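## Task

Arrange the nests so that N1 holds plate B83, N2 holds plate B33 and N3 holds plate B38. Every plate has to rest flat within its nest's locators, turned so its well A1 sits at the nest corner labelled A1. A plate that stays in place only because the robot holds it does not count. When finished, open the gripper and move the arm away.

## Robot and tools

ROBOT. One four-axis arm of the SCARA kind: a vertical lift, then shoulder, elbow and wrist yaw, all turning about vertical axes, so the gripper stays level and cannot tilt. It carries one two-finger gripper with rubber pads. The fingers point along the gripper's +x axis and close along its y axis. The commanded point, end_effector_position, is the centre between the pads, 2 to 3 cm behind the fingertips. There are two cameras: cam_low (672x504 px) and cam_wrist (616x616 px), pictured in that order.

SCENE. Scene frame: origin on the table top under the arm base, +z up, +y to the left when facing along +x. Seen from above, the nests lie on an arc in clockwise order N1, OUT, N2, N3; OUT starts empty and can serve as a spare spot. Plates can be told apart only by their ID labels. Well A1 is the plate corner that is cut off. Loose objects are occasionally nudged by an outside push.

RESULTS. The state line gives end_effector_position (metres) and end_effector_quat_wxyz in the scene frame; the printed position can be somewhat off, more so far from the base. Joint positions lists lift (m, 0.000 to 0.550), shoulder (rad, -2.000 to 2.000), elbow (rad, -2.800 to 2.800), wrist yaw (rad, -12.566 to 12.566), then the pad gap in metres. Keep the elbow more than 0.4 rad away from 0, or the arm may fold and fault. grip_measured is the finger opening on the same -1..+1 scale you command, possibly off by about 1 mm of opening throughout. 'Hand target' shows the pose the controller is currently driving toward. A 'pose unreachable' line, or HELD on a step, means the clearance check altered or blocked what was sent.

execute_actions: arguments actions (a list with zero or one item) and optional pictures (true/false). An empty list just returns the state. An action item is {"rows": [...], "steps": n}: up to 15 rows, n from 1 to 15 control steps of 1/30 s (default 15); each row covers one step and the final row repeats if rows run out. A wait item is {"steps": n} with n up to 300, counted from the previous result, so your thinking time is included. A refused call sends nothing.

ROW LAYOUT (used by execute_actions rows and move's target): a single list of 5 numbers, each in [-1, 1]: dx, dy, dz, rz, opening. The first four are an offset, not a pose, expressed in the gripper's own axes and measured from the gripper pose printed in the latest result that shows it (before any such result in the scene, and for later calls within one reply, from where the arm is when the action begins). Every row is counted from that same base, not added to the row before. Scale: 1.0 equals 0.6 m for dx, dy, dz and 180 degrees for rz; rz is positive turning from +x toward +y. Opening is absolute, not an offset: +1 fully open (0.140 m), -1 closed (still a 0.066 m gap). Going from fully open to closed needs at least about 0.6 s. An all-zero offset is not a pause: it pulls the arm back to the base pose.

move: target (one row as above) and speed (m/s, 0.002 to 0.5, default 0.25; turning limited to twice that in rad/s). It drives a straight path lasting 0.5 to 10 s (stopping short if longer), taking the shorter rotation. The opening is sent at the start. The path ignores obstacles, and the real gripper lags, wanders and may exceed the speed, above all with the arm stretched out. The result adds a 'move:' line with how it ended (done, off_target, moving, held, fault), which limits acted (paced = the sent pose was clipped; held = some steps blocked, after which motion can surge), and the distance left to the target.

wait: seconds, 0 to 10; nothing new is commanded meanwhile.

zoom_image: camera ('cam_low' or 'cam_wrist') and region [x0, y0, x1, y1] in pixels of that camera's latest image, top-left origin, at most 504 by 504 px.

finished_scene: scene, the number of the scene being ended.

MOTION LIMITS. Each step the commanded pose is clipped to 70 mm and 16 degrees from the measured pose. After an action's last step the arm keeps going only to that last clipped pose, so a distant target can take several calls; read the result pose and command the remainder. Joints move together and reverse by stopping together. Fingers already moving continue between calls.

GRIPPING. To hold a plate, command an opening about 0.04 below the grip_measured reading; a smaller margin grips more gently. Pad force is about 18 N at most; a fast close can squeeze harder and even spring the fingers open.

FAULTS AND CARE. If contact torque reaches a joint's load limit (lift 57 N, shoulder 8.55 N m, elbow 4.27 N m, wrist yaw 1.42 N m, held weight included) the arm halts for 10 s and drops the rest of the call. Holding a load warms the motors, even while you think: a MOTOR HOT line appears from 85 °C, and at 100 °C an OVER-TEMPERATURE FAULT brakes the arm until it cools. Approach contacts slowly and do not aim far beyond the contact point, since speed and overshoot both raise the force. Set plates down from only a few millimetres; longer falls fail the task. Never knock or place anything off the table. Avoid slips, slams and hard pushes. Finish with plates released and the gripper moved clear, with everything resting on its own.

Each tool is called by a JSON object that holds its "api" and its "payload", one argument or row to a line.

## Session

{"api": "execute_actions", "payload": {
  "actions": []
}}

Scene clock: 0.00 s of 12600.00 s.
end_effector_position=(+0.7494, -0.1926, +0.0785) grip_measured=+0.99 end_effector_quat_wxyz=(+0.911, +0.000, +0.000, -0.413)
Joint positions: [ 0.074  0.136  2.457 -3.446  0.14 ]
Motor temperatures (°C, as the motors report them): [37 24 25 24]
Hand target: +0.749, -0.193, +0.079; +0.911, +0.000, +0.000, -0.413

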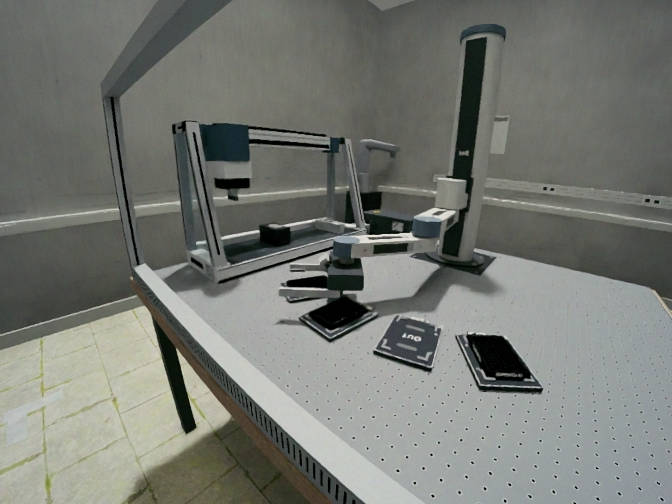

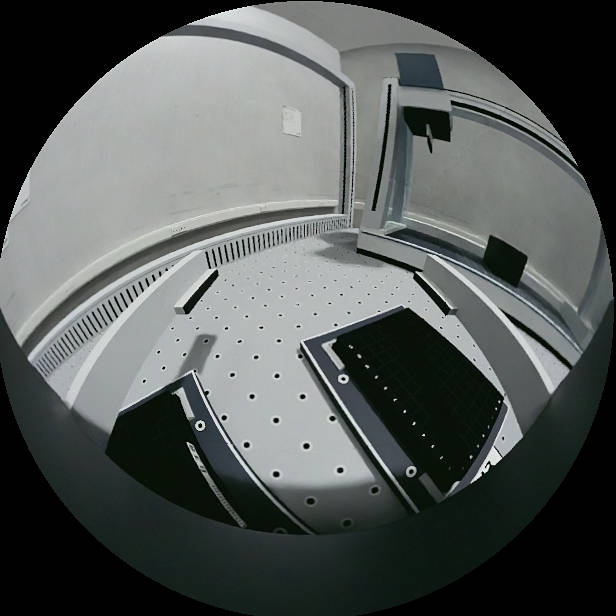

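{"api": "zoom_image", "payload": {
  "camera": "cam_low",
  "region": [260, 250, 560, 410]
}}

Region (260, 250, 560, 410) of cam_low's 672x504 image, scaled by 1.680, with more detail than that image has; it fills the top 269 rows of this view, and the rest is white.

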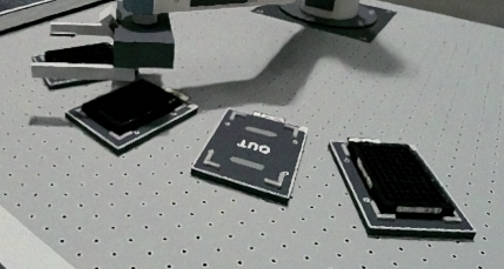

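{"api": "zoom_image", "payload": {
  "camera": "cam_wrist",
  "region": [100, 360, 320, 560]
}}

Region (100, 360, 320, 560) of cam_wrist's 616x616 image, scaled by 2.291, with more detail than that image has; it fills the top 458 rows of this view, and the rest is white.

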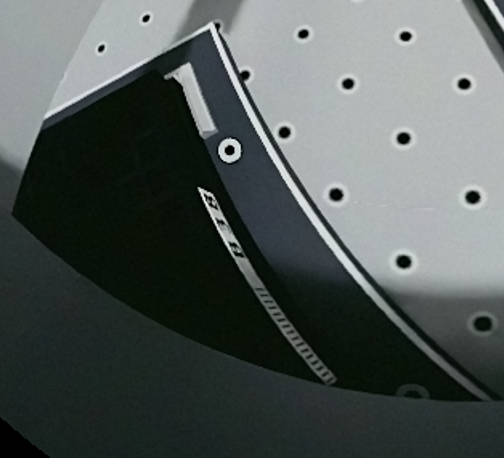

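{"api": "move", "payload": {
  "target": [0, 0, 0.3, 0.27, 1],
  "speed": 0.3
}}

Scene clock: 24.47 s of 12600.00 s.
end_effector_position=(+0.7493, -0.1927, +0.2586) grip_measured=+0.99 end_effector_quat_wxyz=(+1.000, +0.000, +0.000, -0.002)
Joint positions: [ 0.254 -0.03   2.299 -2.274  0.14 ]
Motor temperatures (°C, as the motors report them): [37 24 25 24]
Hand target: +0.749, -0.193, +0.259; +1.000, +0.000, +0.000, -0.002
Off the commanded pose: 0.000 m, 0 deg.
After step 90, 19.67 s passed at rest.
move: done

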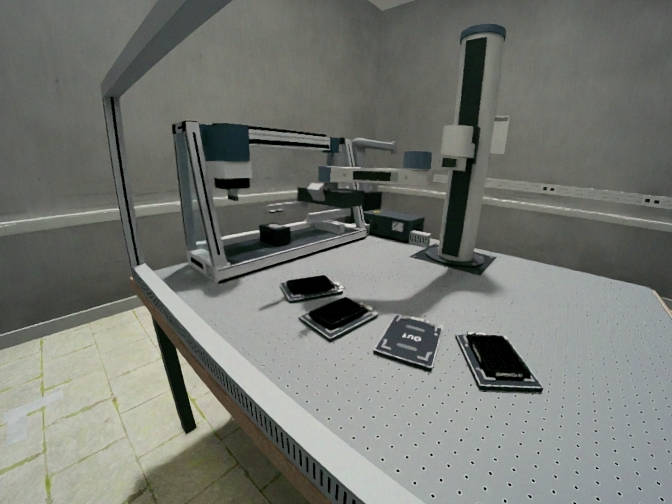

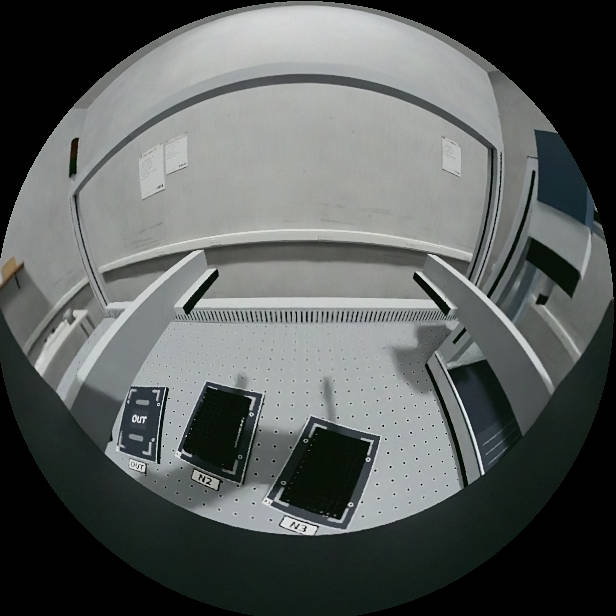

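{"api": "move", "payload": {
  "target": [-0.25, 0.33, 0, 0, 1],
  "speed": 0.3
}}

Scene clock: 30.47 s of 12600.00 s.
end_effector_position=(+0.6002, +0.0062, +0.2586) grip_measured=+0.99 end_effector_quat_wxyz=(+1.000, +0.000, +0.000, -0.002)
Joint positions: [ 0.254  0.9    1.152 -2.057  0.14 ]
Motor temperatures (°C, as the motors report them): [37 24 25 24]
Hand target: +0.600, +0.006, +0.259; +1.000, +0.000, +0.000, -0.002
Off the commanded pose: 0.000 m, 0 deg.
After step 90, 1.67 s passed at rest.
move: done

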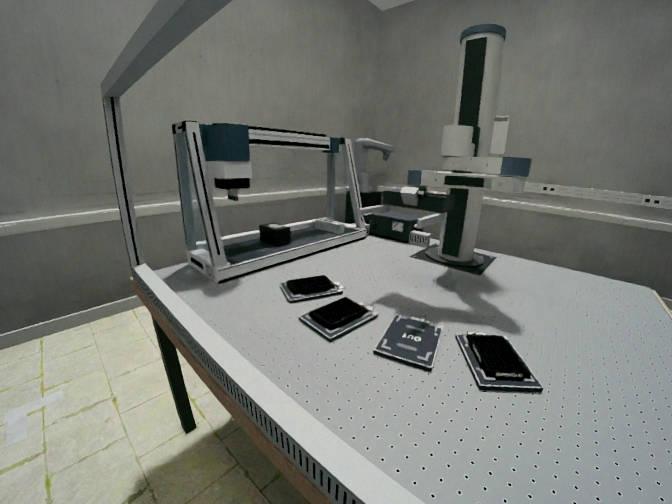

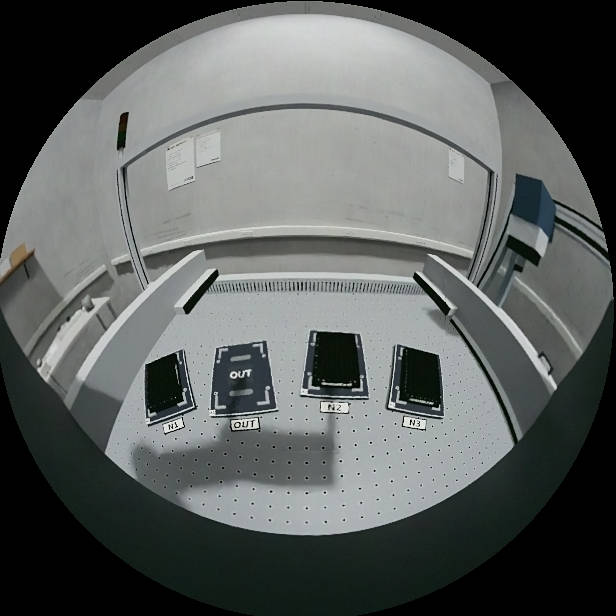

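{"api": "zoom_image", "payload": {
  "camera": "cam_wrist",
  "region": [290, 320, 460, 440]
}}

{"api": "zoom_image", "payload": {
  "camera": "cam_wrist",
  "region": [130, 330, 290, 440]
}}

Region (290, 320, 460, 440) of cam_wrist's 616x616 image, scaled by 2.965, with more detail than that image has; it fills the top 356 rows of this view, and the rest is white.

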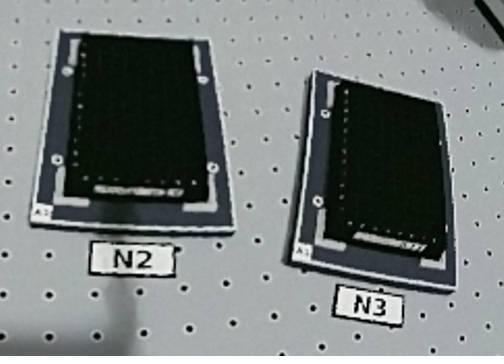

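Region (130, 330, 290, 440) of cam_wrist's 616x616 image, scaled by 3.150, with more detail than that image has; it fills the top 346 rows of this view, and the rest is white.

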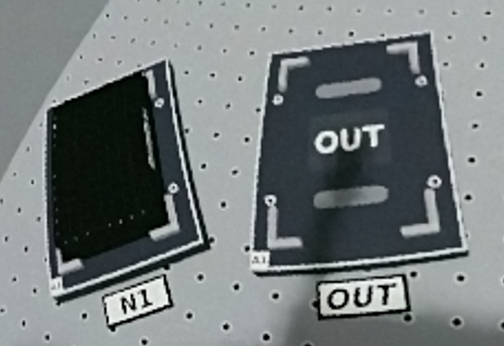

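{"api": "move", "payload": {
  "target": [0, 0, -0.3, 0, 1],
  "speed": 0.3
}}

Scene clock: 40.20 s of 12600.00 s.
end_effector_position=(+0.6002, +0.0061, +0.0785) grip_measured=+0.99 end_effector_quat_wxyz=(+1.000, +0.000, +0.000, -0.002)
Joint positions: [ 0.074  0.9    1.152 -2.057  0.14 ]
Motor temperatures (°C, as the motors report them): [37 24 25 24]
Hand target: +0.600, +0.006, +0.079; +1.000, +0.000, +0.000, -0.002
Off the commanded pose: 0.000 m, 0 deg.
After step 90, 5.67 s passed at rest.
move: done

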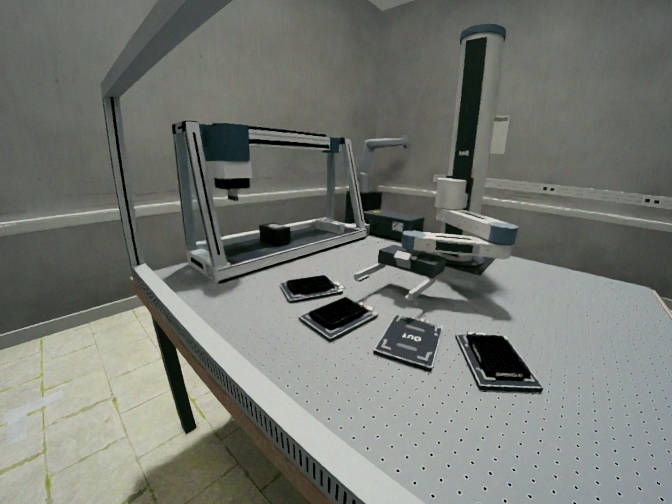

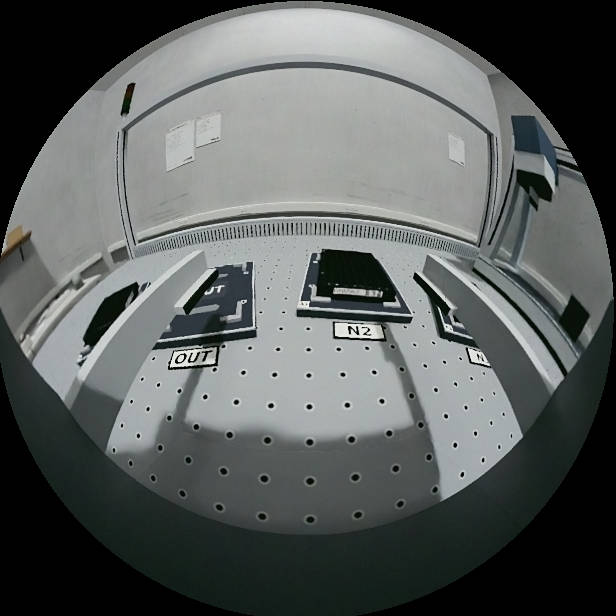

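{"api": "zoom_image", "payload": {
  "camera": "cam_wrist",
  "region": [290, 245, 420, 330]
}}

Region (290, 245, 420, 330) of cam_wrist's 616x616 image, scaled by 3.877, with more detail than that image has; it fills the top 330 rows of this view, and the rest is white.

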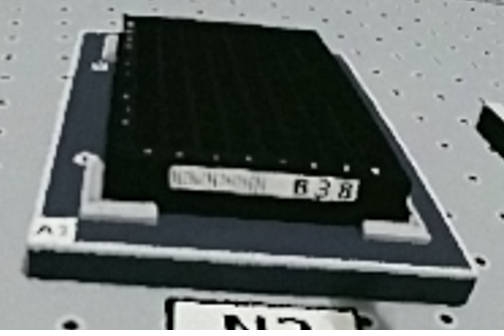

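{"api": "move", "payload": {
  "target": [0, -0.25, 0, -0.12, 1],
  "speed": 0.3
}}

Scene clock: 50.97 s of 12600.00 s.
end_effector_position=(+0.5994, -0.1440, +0.0785) grip_measured=+0.99 end_effector_quat_wxyz=(+0.982, +0.000, +0.000, -0.190)
Joint positions: [ 0.074  0.533  1.262 -2.177  0.14 ]
Motor temperatures (°C, as the motors report them): [37 24 25 24]
Hand target: +0.600, -0.144, +0.079; +0.982, +0.000, +0.000, -0.190
Off the commanded pose: 0.000 m, 0 deg.
After step 90, 6.73 s passed at rest.
move: done

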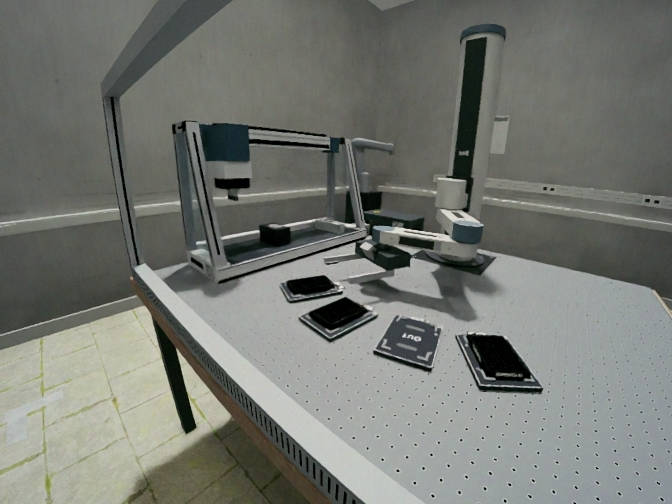

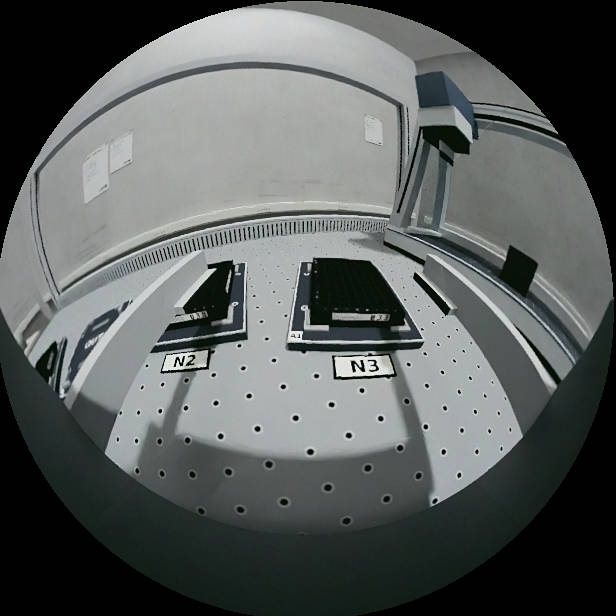

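{"api": "zoom_image", "payload": {
  "camera": "cam_wrist",
  "region": [280, 250, 430, 355]
}}

Region (280, 250, 430, 355) of cam_wrist's 616x616 image, scaled by 3.360, with more detail than that image has; it fills the top 353 rows of this view, and the rest is white.

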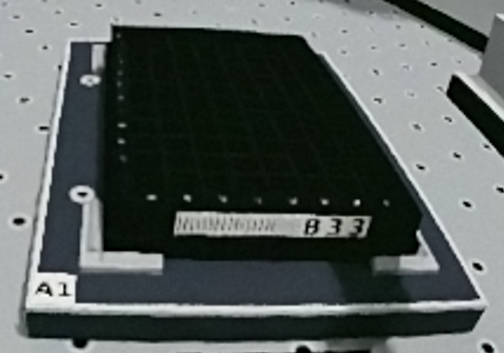

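{"api": "move", "payload": {
  "target": [0.2, -0.06, 0, 0, 1],
  "speed": 0.2
}}

Scene clock: 83.33 s of 12600.00 s.
end_effector_position=(+0.6973, -0.2222, +0.0786) grip_measured=+0.99 end_effector_quat_wxyz=(+0.982, +0.000, +0.000, -0.190)
Joint positions: [ 0.074  0.145  1.927 -2.454  0.14 ]
Motor temperatures (°C, as the motors report them): [37 24 25 24]
Hand target: +0.697, -0.222, +0.079; +0.982, +0.000, +0.000, -0.190
Off the commanded pose: 0.000 m, 0 deg.
After step 90, 28.33 s passed at rest.
move: done

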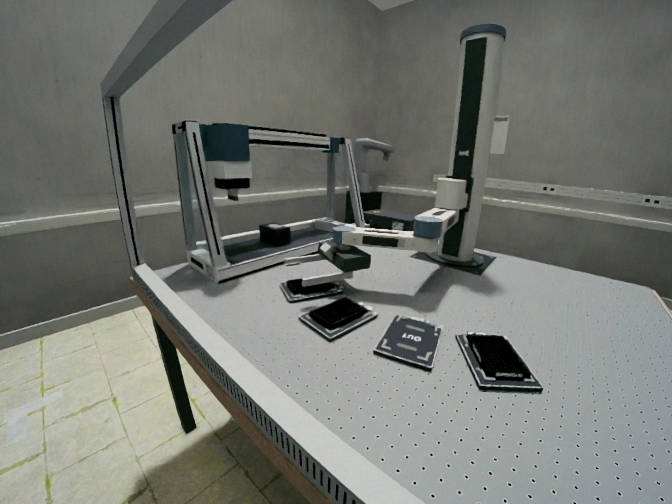

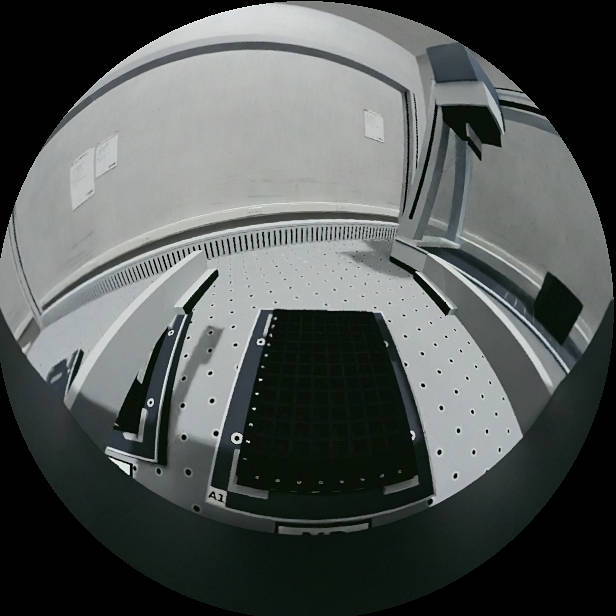

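{"api": "move", "payload": {
  "target": [-0.03, 0, -0.08, 0, 1],
  "speed": 0.1
}}

Scene clock: 96.23 s of 12600.00 s.
end_effector_position=(+0.6806, -0.2156, +0.0305) grip_measured=+0.99 end_effector_quat_wxyz=(+0.982, +0.000, +0.000, -0.190)
Joint positions: [ 0.026  0.195  1.81  -2.387  0.14 ]
Motor temperatures (°C, as the motors report them): [37 24 25 24]
Hand target: +0.681, -0.216, +0.031; +0.982, +0.000, +0.000, -0.190
Off the commanded pose: 0.000 m, 0 deg.
After step 90, 9.10 s passed at rest.
move: done

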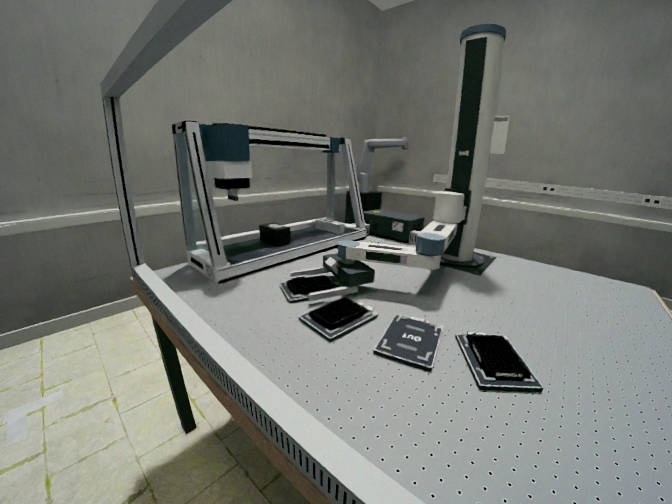

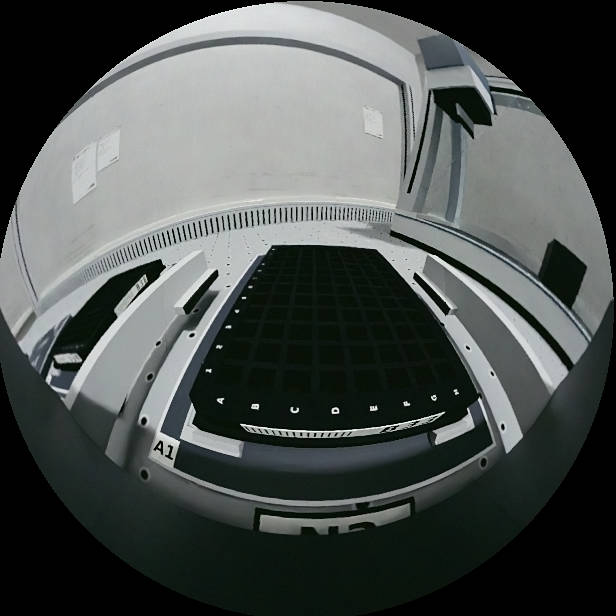

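{"api": "move", "payload": {
  "target": [0, 0, -0.016, 0, -0.1],
  "speed": 0.05
}}

{"api": "move", "payload": {
  "target": [0, 0, 0, 0, -0.55],
  "speed": 0.05
}}

Scene clock: 123.43 s of 12600.00 s.
end_effector_position=(+0.6817, -0.2138, +0.0274) grip_measured=-0.10 end_effector_quat_wxyz=(+0.983, +0.000, +0.000, -0.186)
Joint positions: [ 0.022  0.197  1.812 -2.383  0.099]
Motor temperatures (°C, as the motors report them): [36 24 26 24]
Hand target: +0.681, -0.214, +0.027; +0.982, +0.000, +0.000, -0.187
Off the commanded pose: 0.007 m, 0 deg.
TORQUE FAULT: the external load on joint 1 (lift) reached its load limit, and the arm stopped for 10 seconds. The arm's remaining commands of this call were not run. The arm holds where it stopped, with its grip as last carried out, and accepts commands again: back off and push less far. The arm stops again, at the same cost, whenever a joint's load reaches its limit.
After step 90, 13.87 s passed at rest.
move: fault

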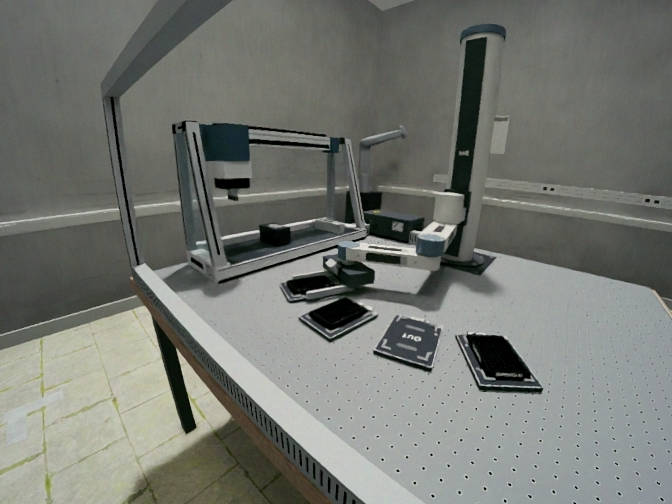

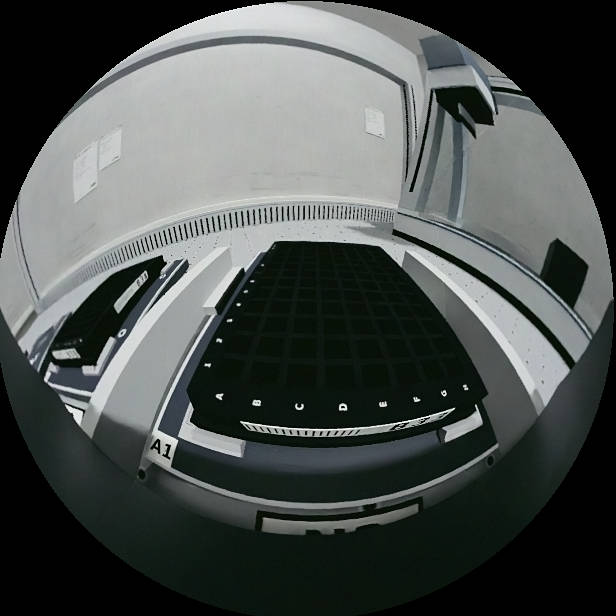

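not run: a fault stop came before this call.

{"api": "move", "payload": {
  "target": [0, -0.005, -0.011, 0, -0.1],
  "speed": 0.03
}}

Scene clock: 140.87 s of 12600.00 s.
end_effector_position=(+0.6817, -0.2139, +0.0274) grip_measured=-0.10 end_effector_quat_wxyz=(+0.983, +0.000, +0.000, -0.186)
Joint positions: [ 0.022  0.196  1.812 -2.382  0.099]
Motor temperatures (°C, as the motors report them): [36 24 26 24]
Hand target: +0.682, -0.214, +0.027; +0.983, +0.000, +0.000, -0.186
Off the commanded pose: 0.007 m, 0 deg.
TORQUE FAULT: the external load on joint 1 (lift) reached its load limit, and the arm stopped for 10 seconds. The arm's remaining commands of this call were not run. The arm holds where it stopped, with its grip as last carried out, and accepts commands again: back off and push less far. The arm stops again, at the same cost, whenever a joint's load reaches its limit.
After step 90, 4.20 s passed at rest.
move: fault

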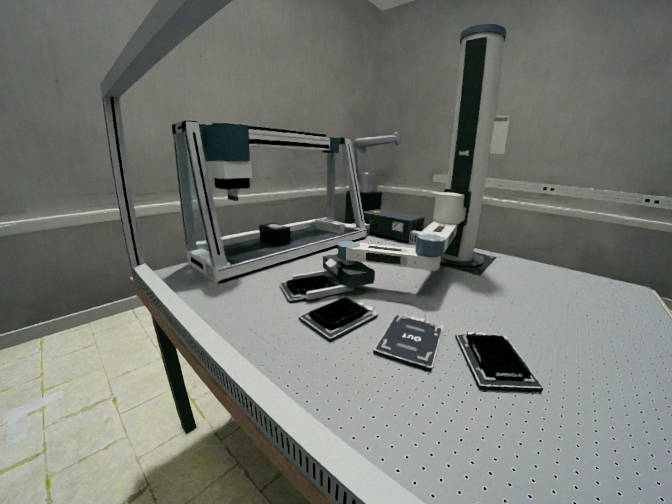

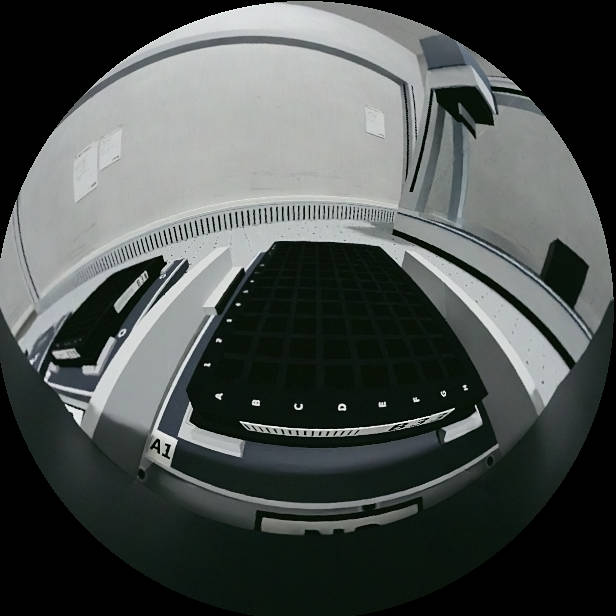

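{"api": "move", "payload": {
  "target": [0, -0.004, 0.003, 0, -0.55],
  "speed": 0.03
}}

Scene clock: 147.33 s of 12600.00 s.
end_effector_position=(+0.6795, -0.2188, +0.0291) grip_measured=-0.48 end_effector_quat_wxyz=(+0.981, +0.000, +0.000, -0.192)
Joint positions: [ 0.024  0.187  1.812 -2.385  0.085]
Motor temperatures (°C, as the motors report them): [36 24 26 24]
Hand target: +0.681, -0.216, +0.029; +0.983, +0.000, +0.000, -0.186
Off the commanded pose: 0.003 m, 1 deg.
After step 90, 2.77 s passed at rest.
move: done

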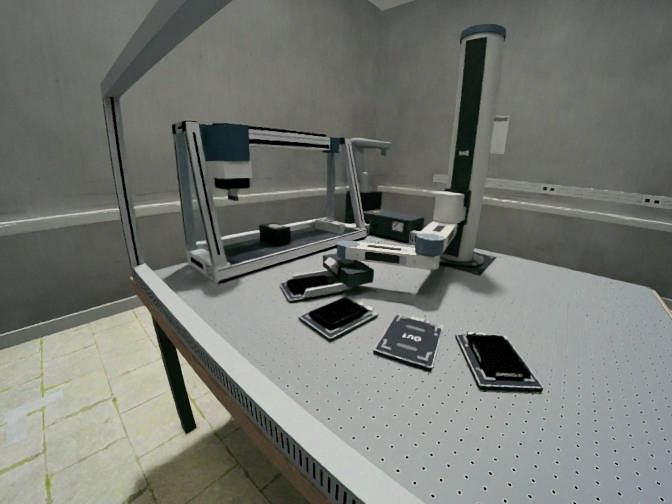

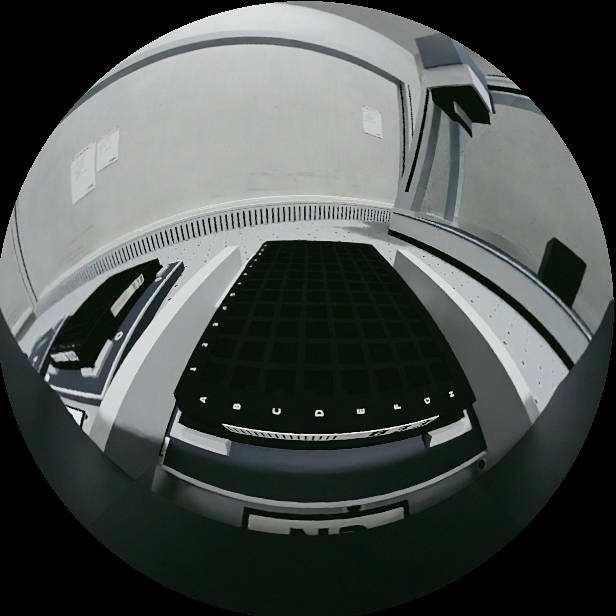

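{"api": "move", "payload": {
  "target": [0, 0, 0.09, 0, -0.55],
  "speed": 0.1
}}

{"api": "move", "payload": {
  "target": [-0.12, 0.475, 0, 0.164, -0.55],
  "speed": 0.25
}}

Scene clock: 162.93 s of 12600.00 s.
end_effector_position=(+0.6795, -0.2189, +0.0831) grip_measured=-0.48 end_effector_quat_wxyz=(+0.981, +0.000, +0.000, -0.192)
Joint positions: [ 0.078  0.187  1.812 -2.385  0.085]
Motor temperatures (°C, as the motors report them): [36 25 26 25]
Hand target: +0.680, -0.219, +0.083; +0.981, +0.000, +0.000, -0.192
Off the commanded pose: 0.000 m, 0 deg.
After step 90, 11.77 s passed at rest.
move: done

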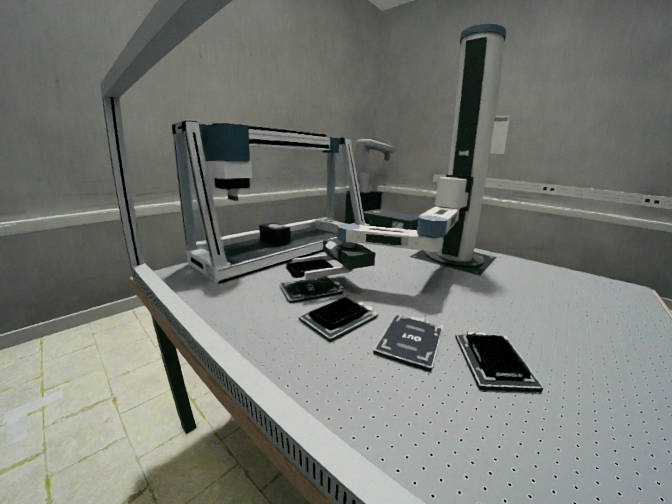

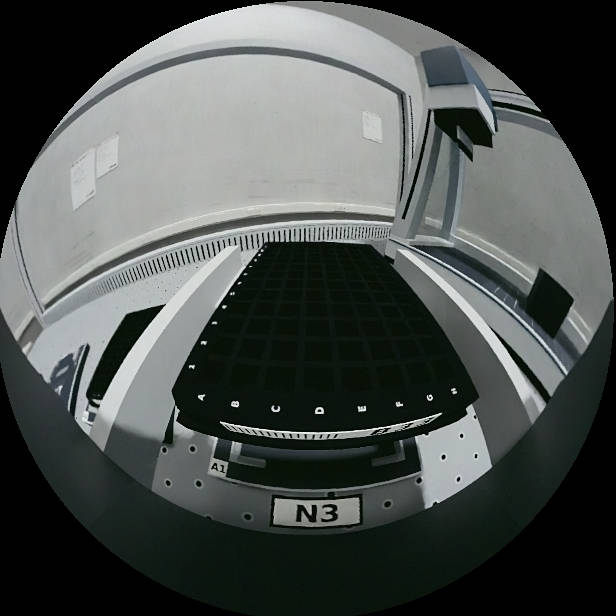

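Scene clock: 164.47 s of 12600.00 s.
end_effector_position=(+0.7202, +0.0724, +0.0831) grip_measured=-0.48 end_effector_quat_wxyz=(+0.998, +0.000, +0.000, +0.065)
Joint positions: [ 0.078  0.737  1.812 -2.42   0.085]
Motor temperatures (°C, as the motors report them): [36 25 26 25]
Hand target: +0.720, +0.072, +0.083; +0.998, +0.000, +0.000, +0.064
Off the commanded pose: 0.000 m, 0 deg.
move: done

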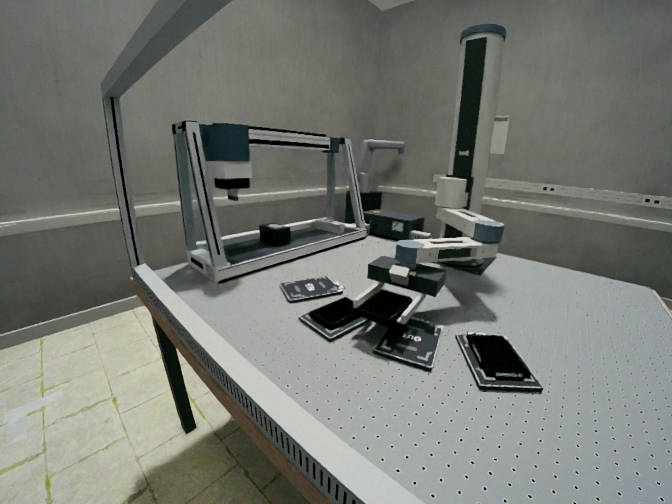

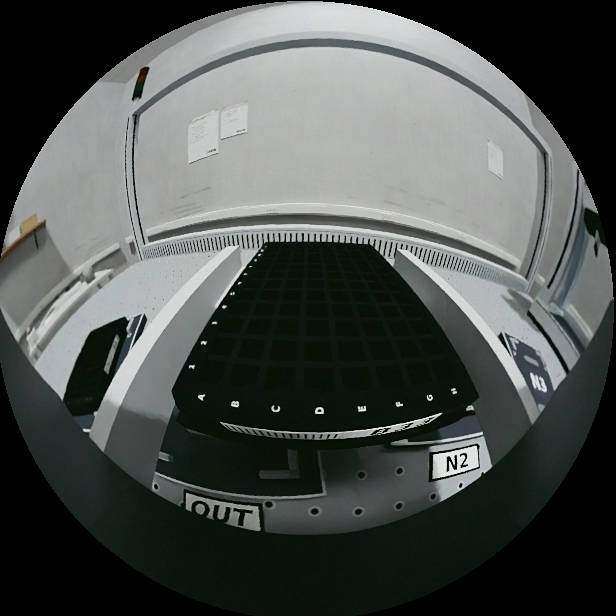

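{"api": "move", "payload": {
  "target": [0, 0.083, 0, 0.028, -0.55],
  "speed": 0.15
}}

Scene clock: 175.73 s of 12600.00 s.
end_effector_position=(+0.7138, +0.1220, +0.0831) grip_measured=-0.48 end_effector_quat_wxyz=(+0.994, +0.000, +0.000, +0.109)
Joint positions: [ 0.078  0.822  1.827 -2.431  0.085]
Motor temperatures (°C, as the motors report them): [36 24 26 25]
Hand target: +0.714, +0.122, +0.083; +0.994, +0.000, +0.000, +0.109
Off the commanded pose: 0.000 m, 0 deg.
After step 90, 7.57 s passed at rest.
move: done

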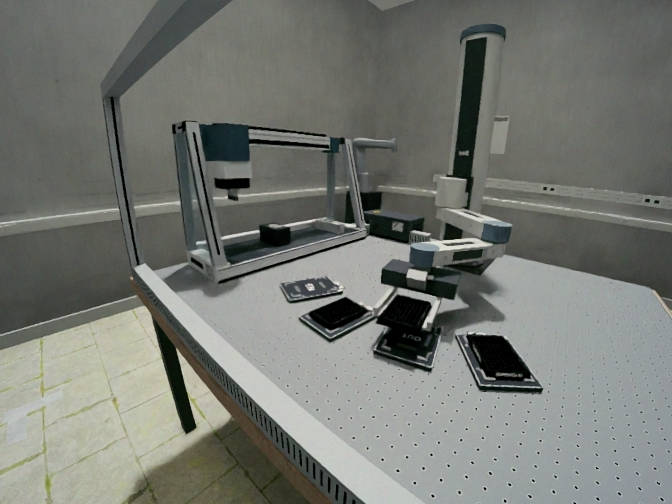

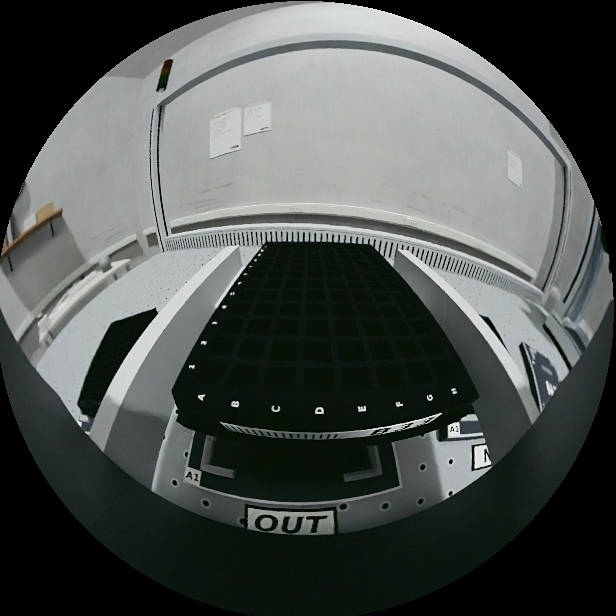

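{"api": "move", "payload": {
  "target": [-0.01, 0.026, 0, 0, -0.55],
  "speed": 0.1
}}

Scene clock: 182.83 s of 12600.00 s.
end_effector_position=(+0.7045, +0.1362, +0.0831) grip_measured=-0.48 end_effector_quat_wxyz=(+0.994, +0.000, +0.000, +0.109)
Joint positions: [ 0.078  0.876  1.792 -2.449  0.085]
Motor temperatures (°C, as the motors report them): [36 24 26 25]
Hand target: +0.705, +0.136, +0.083; +0.994, +0.000, +0.000, +0.109
Off the commanded pose: 0.000 m, 0 deg.
After step 90, 3.40 s passed at rest.
move: done

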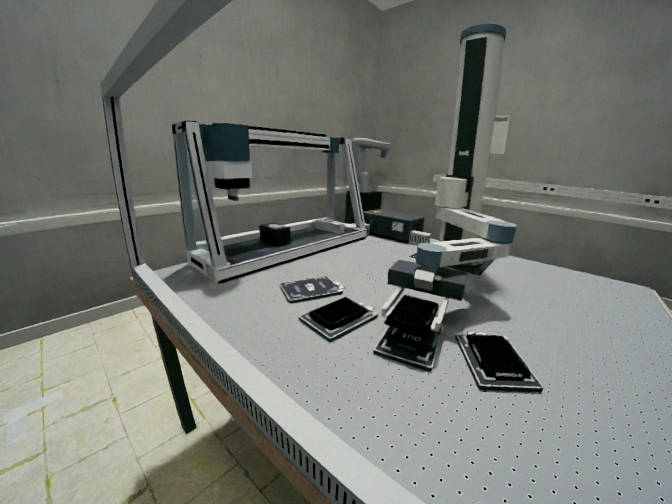

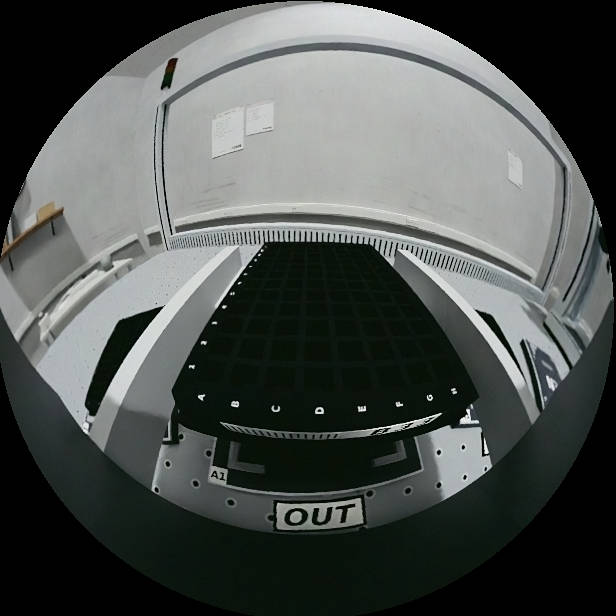

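{"api": "zoom_image", "payload": {
  "camera": "cam_wrist",
  "region": [190, 420, 450, 540]
}}

Region (190, 420, 450, 540) of cam_wrist's 616x616 image, scaled by 1.938, with more detail than that image has; it fills the top 233 rows of this view, and the rest is white.

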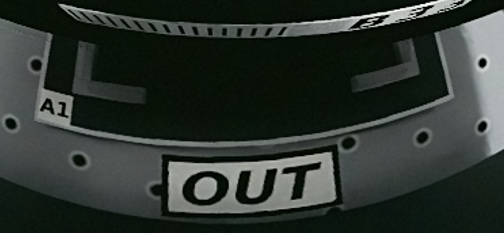

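{"api": "move", "payload": {
  "target": [-0.003, 0.006, -0.06, 0.017, -0.55],
  "speed": 0.08
}}

Scene clock: 195.47 s of 12600.00 s.
end_effector_position=(+0.7020, +0.1394, +0.0471) grip_measured=-0.48 end_effector_quat_wxyz=(+0.991, +0.000, +0.000, +0.136)
Joint positions: [ 0.042  0.872  1.782 -2.381  0.085]
Motor temperatures (°C, as the motors report them): [36 24 26 24]
Hand target: +0.702, +0.139, +0.047; +0.991, +0.000, +0.000, +0.136
Off the commanded pose: 0.000 m, 0 deg.
After step 90, 8.90 s passed at rest.
move: done

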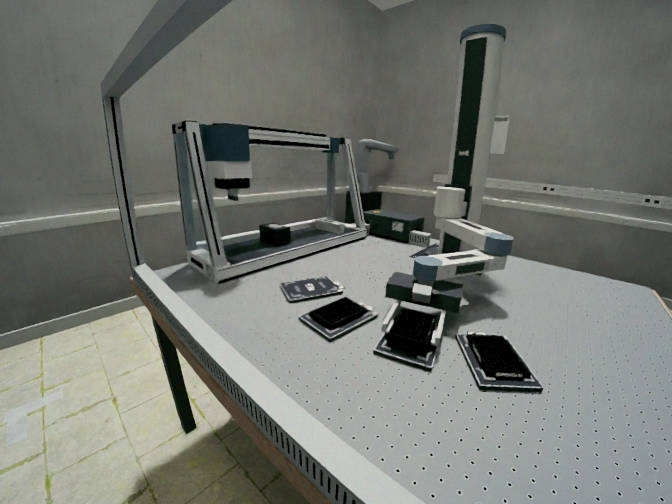

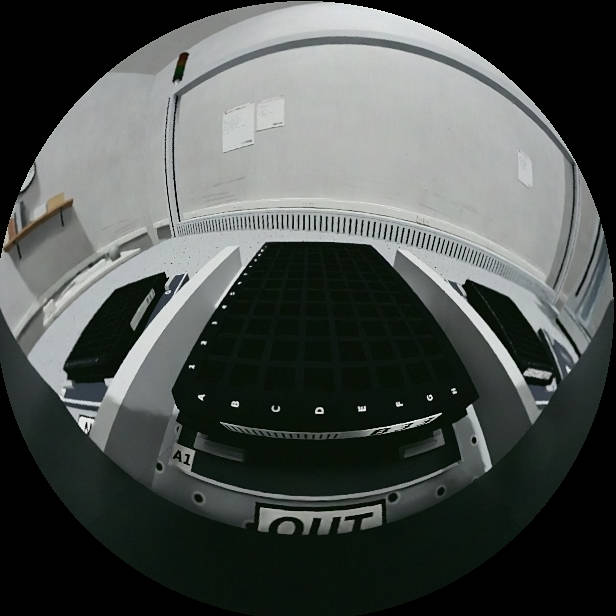

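{"api": "move", "payload": {
  "target": [0, 0, -0.025, 0, -0.55],
  "speed": 0.03
}}

Scene clock: 202.17 s of 12600.00 s.
end_effector_position=(+0.7020, +0.1394, +0.0320) grip_measured=-0.48 end_effector_quat_wxyz=(+0.991, +0.000, +0.000, +0.136)
Joint positions: [ 0.027  0.872  1.782 -2.381  0.085]
Motor temperatures (°C, as the motors report them): [37 24 26 24]
Hand target: +0.702, +0.139, +0.032; +0.991, +0.000, +0.000, +0.136
Off the commanded pose: 0.000 m, 0 deg.
After step 90, 2.97 s passed at rest.
move: done

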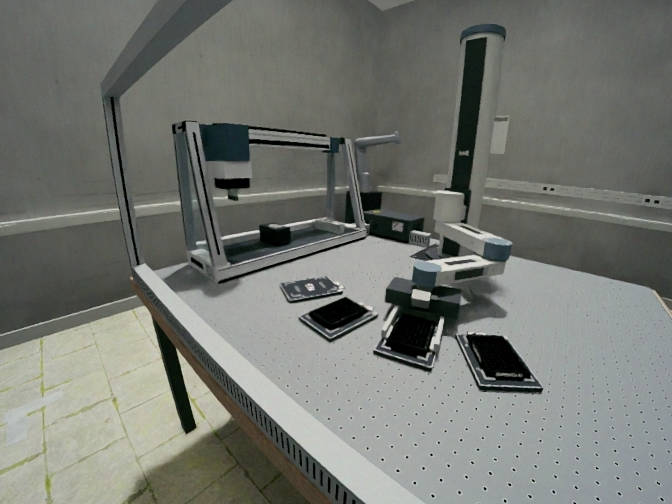

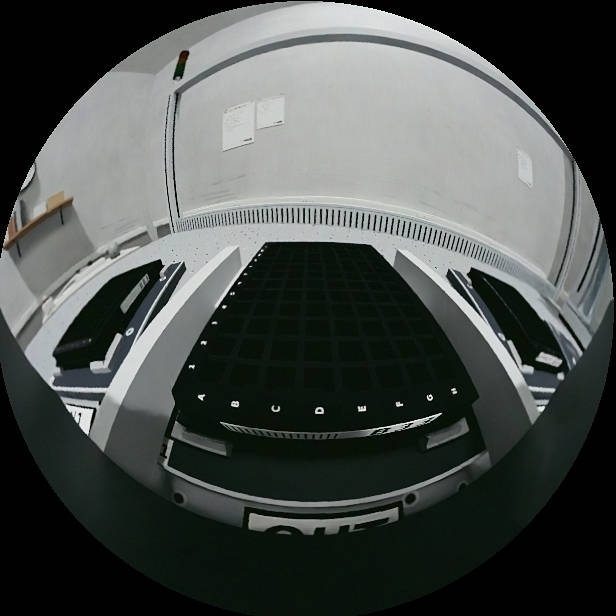

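{"api": "move", "payload": {
  "target": [0, 0, 0, 0, -0.1],
  "speed": 0.05
}}

{"api": "move", "payload": {
  "target": [0, 0, 0.085, 0, -0.1],
  "speed": 0.15
}}

Scene clock: 209.30 s of 12600.00 s.
end_effector_position=(+0.7020, +0.1394, +0.0320) grip_measured=-0.10 end_effector_quat_wxyz=(+0.991, +0.000, +0.000, +0.136)
Joint positions: [ 0.027  0.872  1.782 -2.381  0.099]
Motor temperatures (°C, as the motors report them): [37 24 26 24]
Hand target: +0.702, +0.139, +0.032; +0.991, +0.000, +0.000, +0.136
Off the commanded pose: 0.000 m, 0 deg.
After step 90, 3.43 s passed at rest.
move: done

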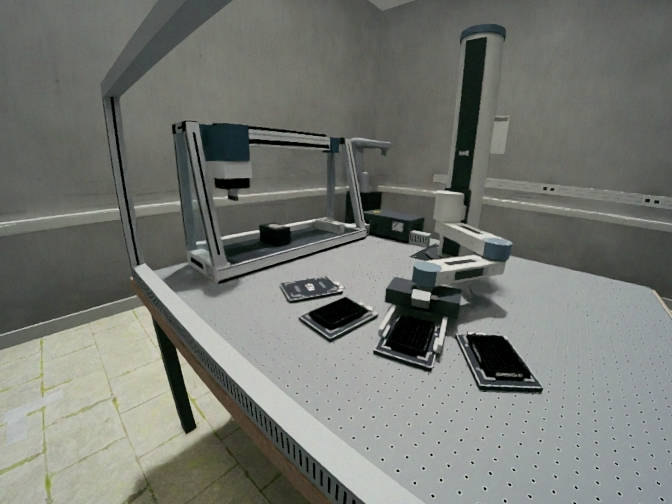

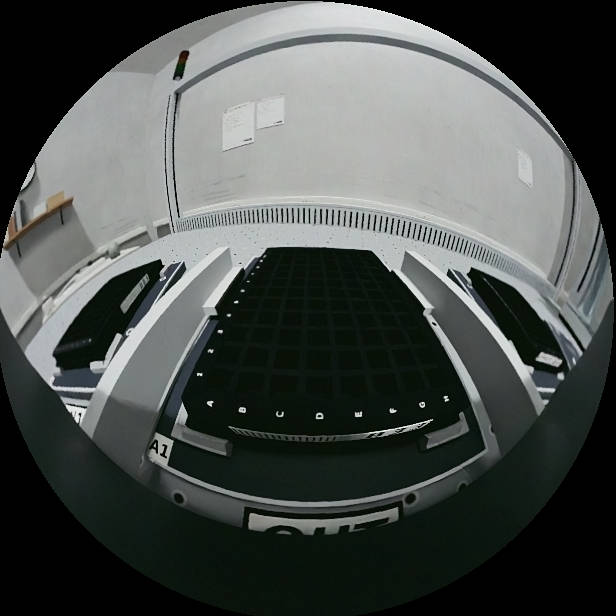

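Scene clock: 210.03 s of 12600.00 s.
end_effector_position=(+0.7020, +0.1394, +0.0831) grip_measured=-0.10 end_effector_quat_wxyz=(+0.991, +0.000, +0.000, +0.136)
Joint positions: [ 0.078  0.872  1.782 -2.381  0.099]
Motor temperatures (°C, as the motors report them): [37 24 26 24]
Hand target: +0.702, +0.139, +0.083; +0.991, +0.000, +0.000, +0.136
Off the commanded pose: 0.000 m, 0 deg.
move: done

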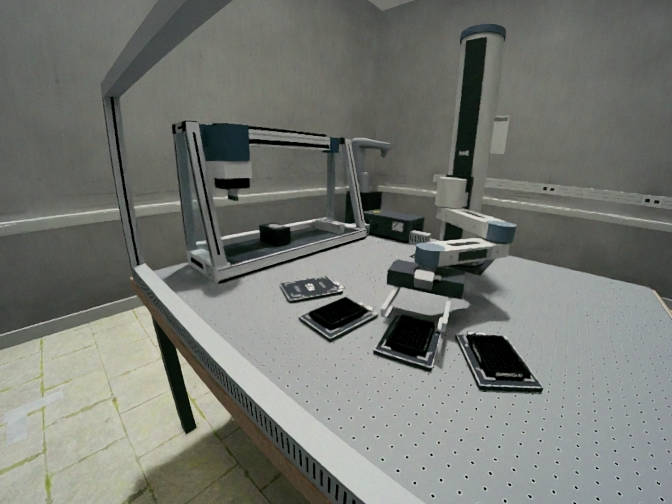

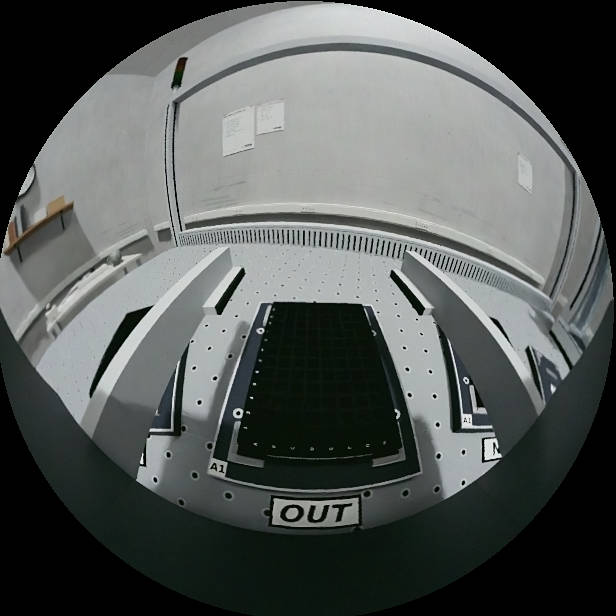

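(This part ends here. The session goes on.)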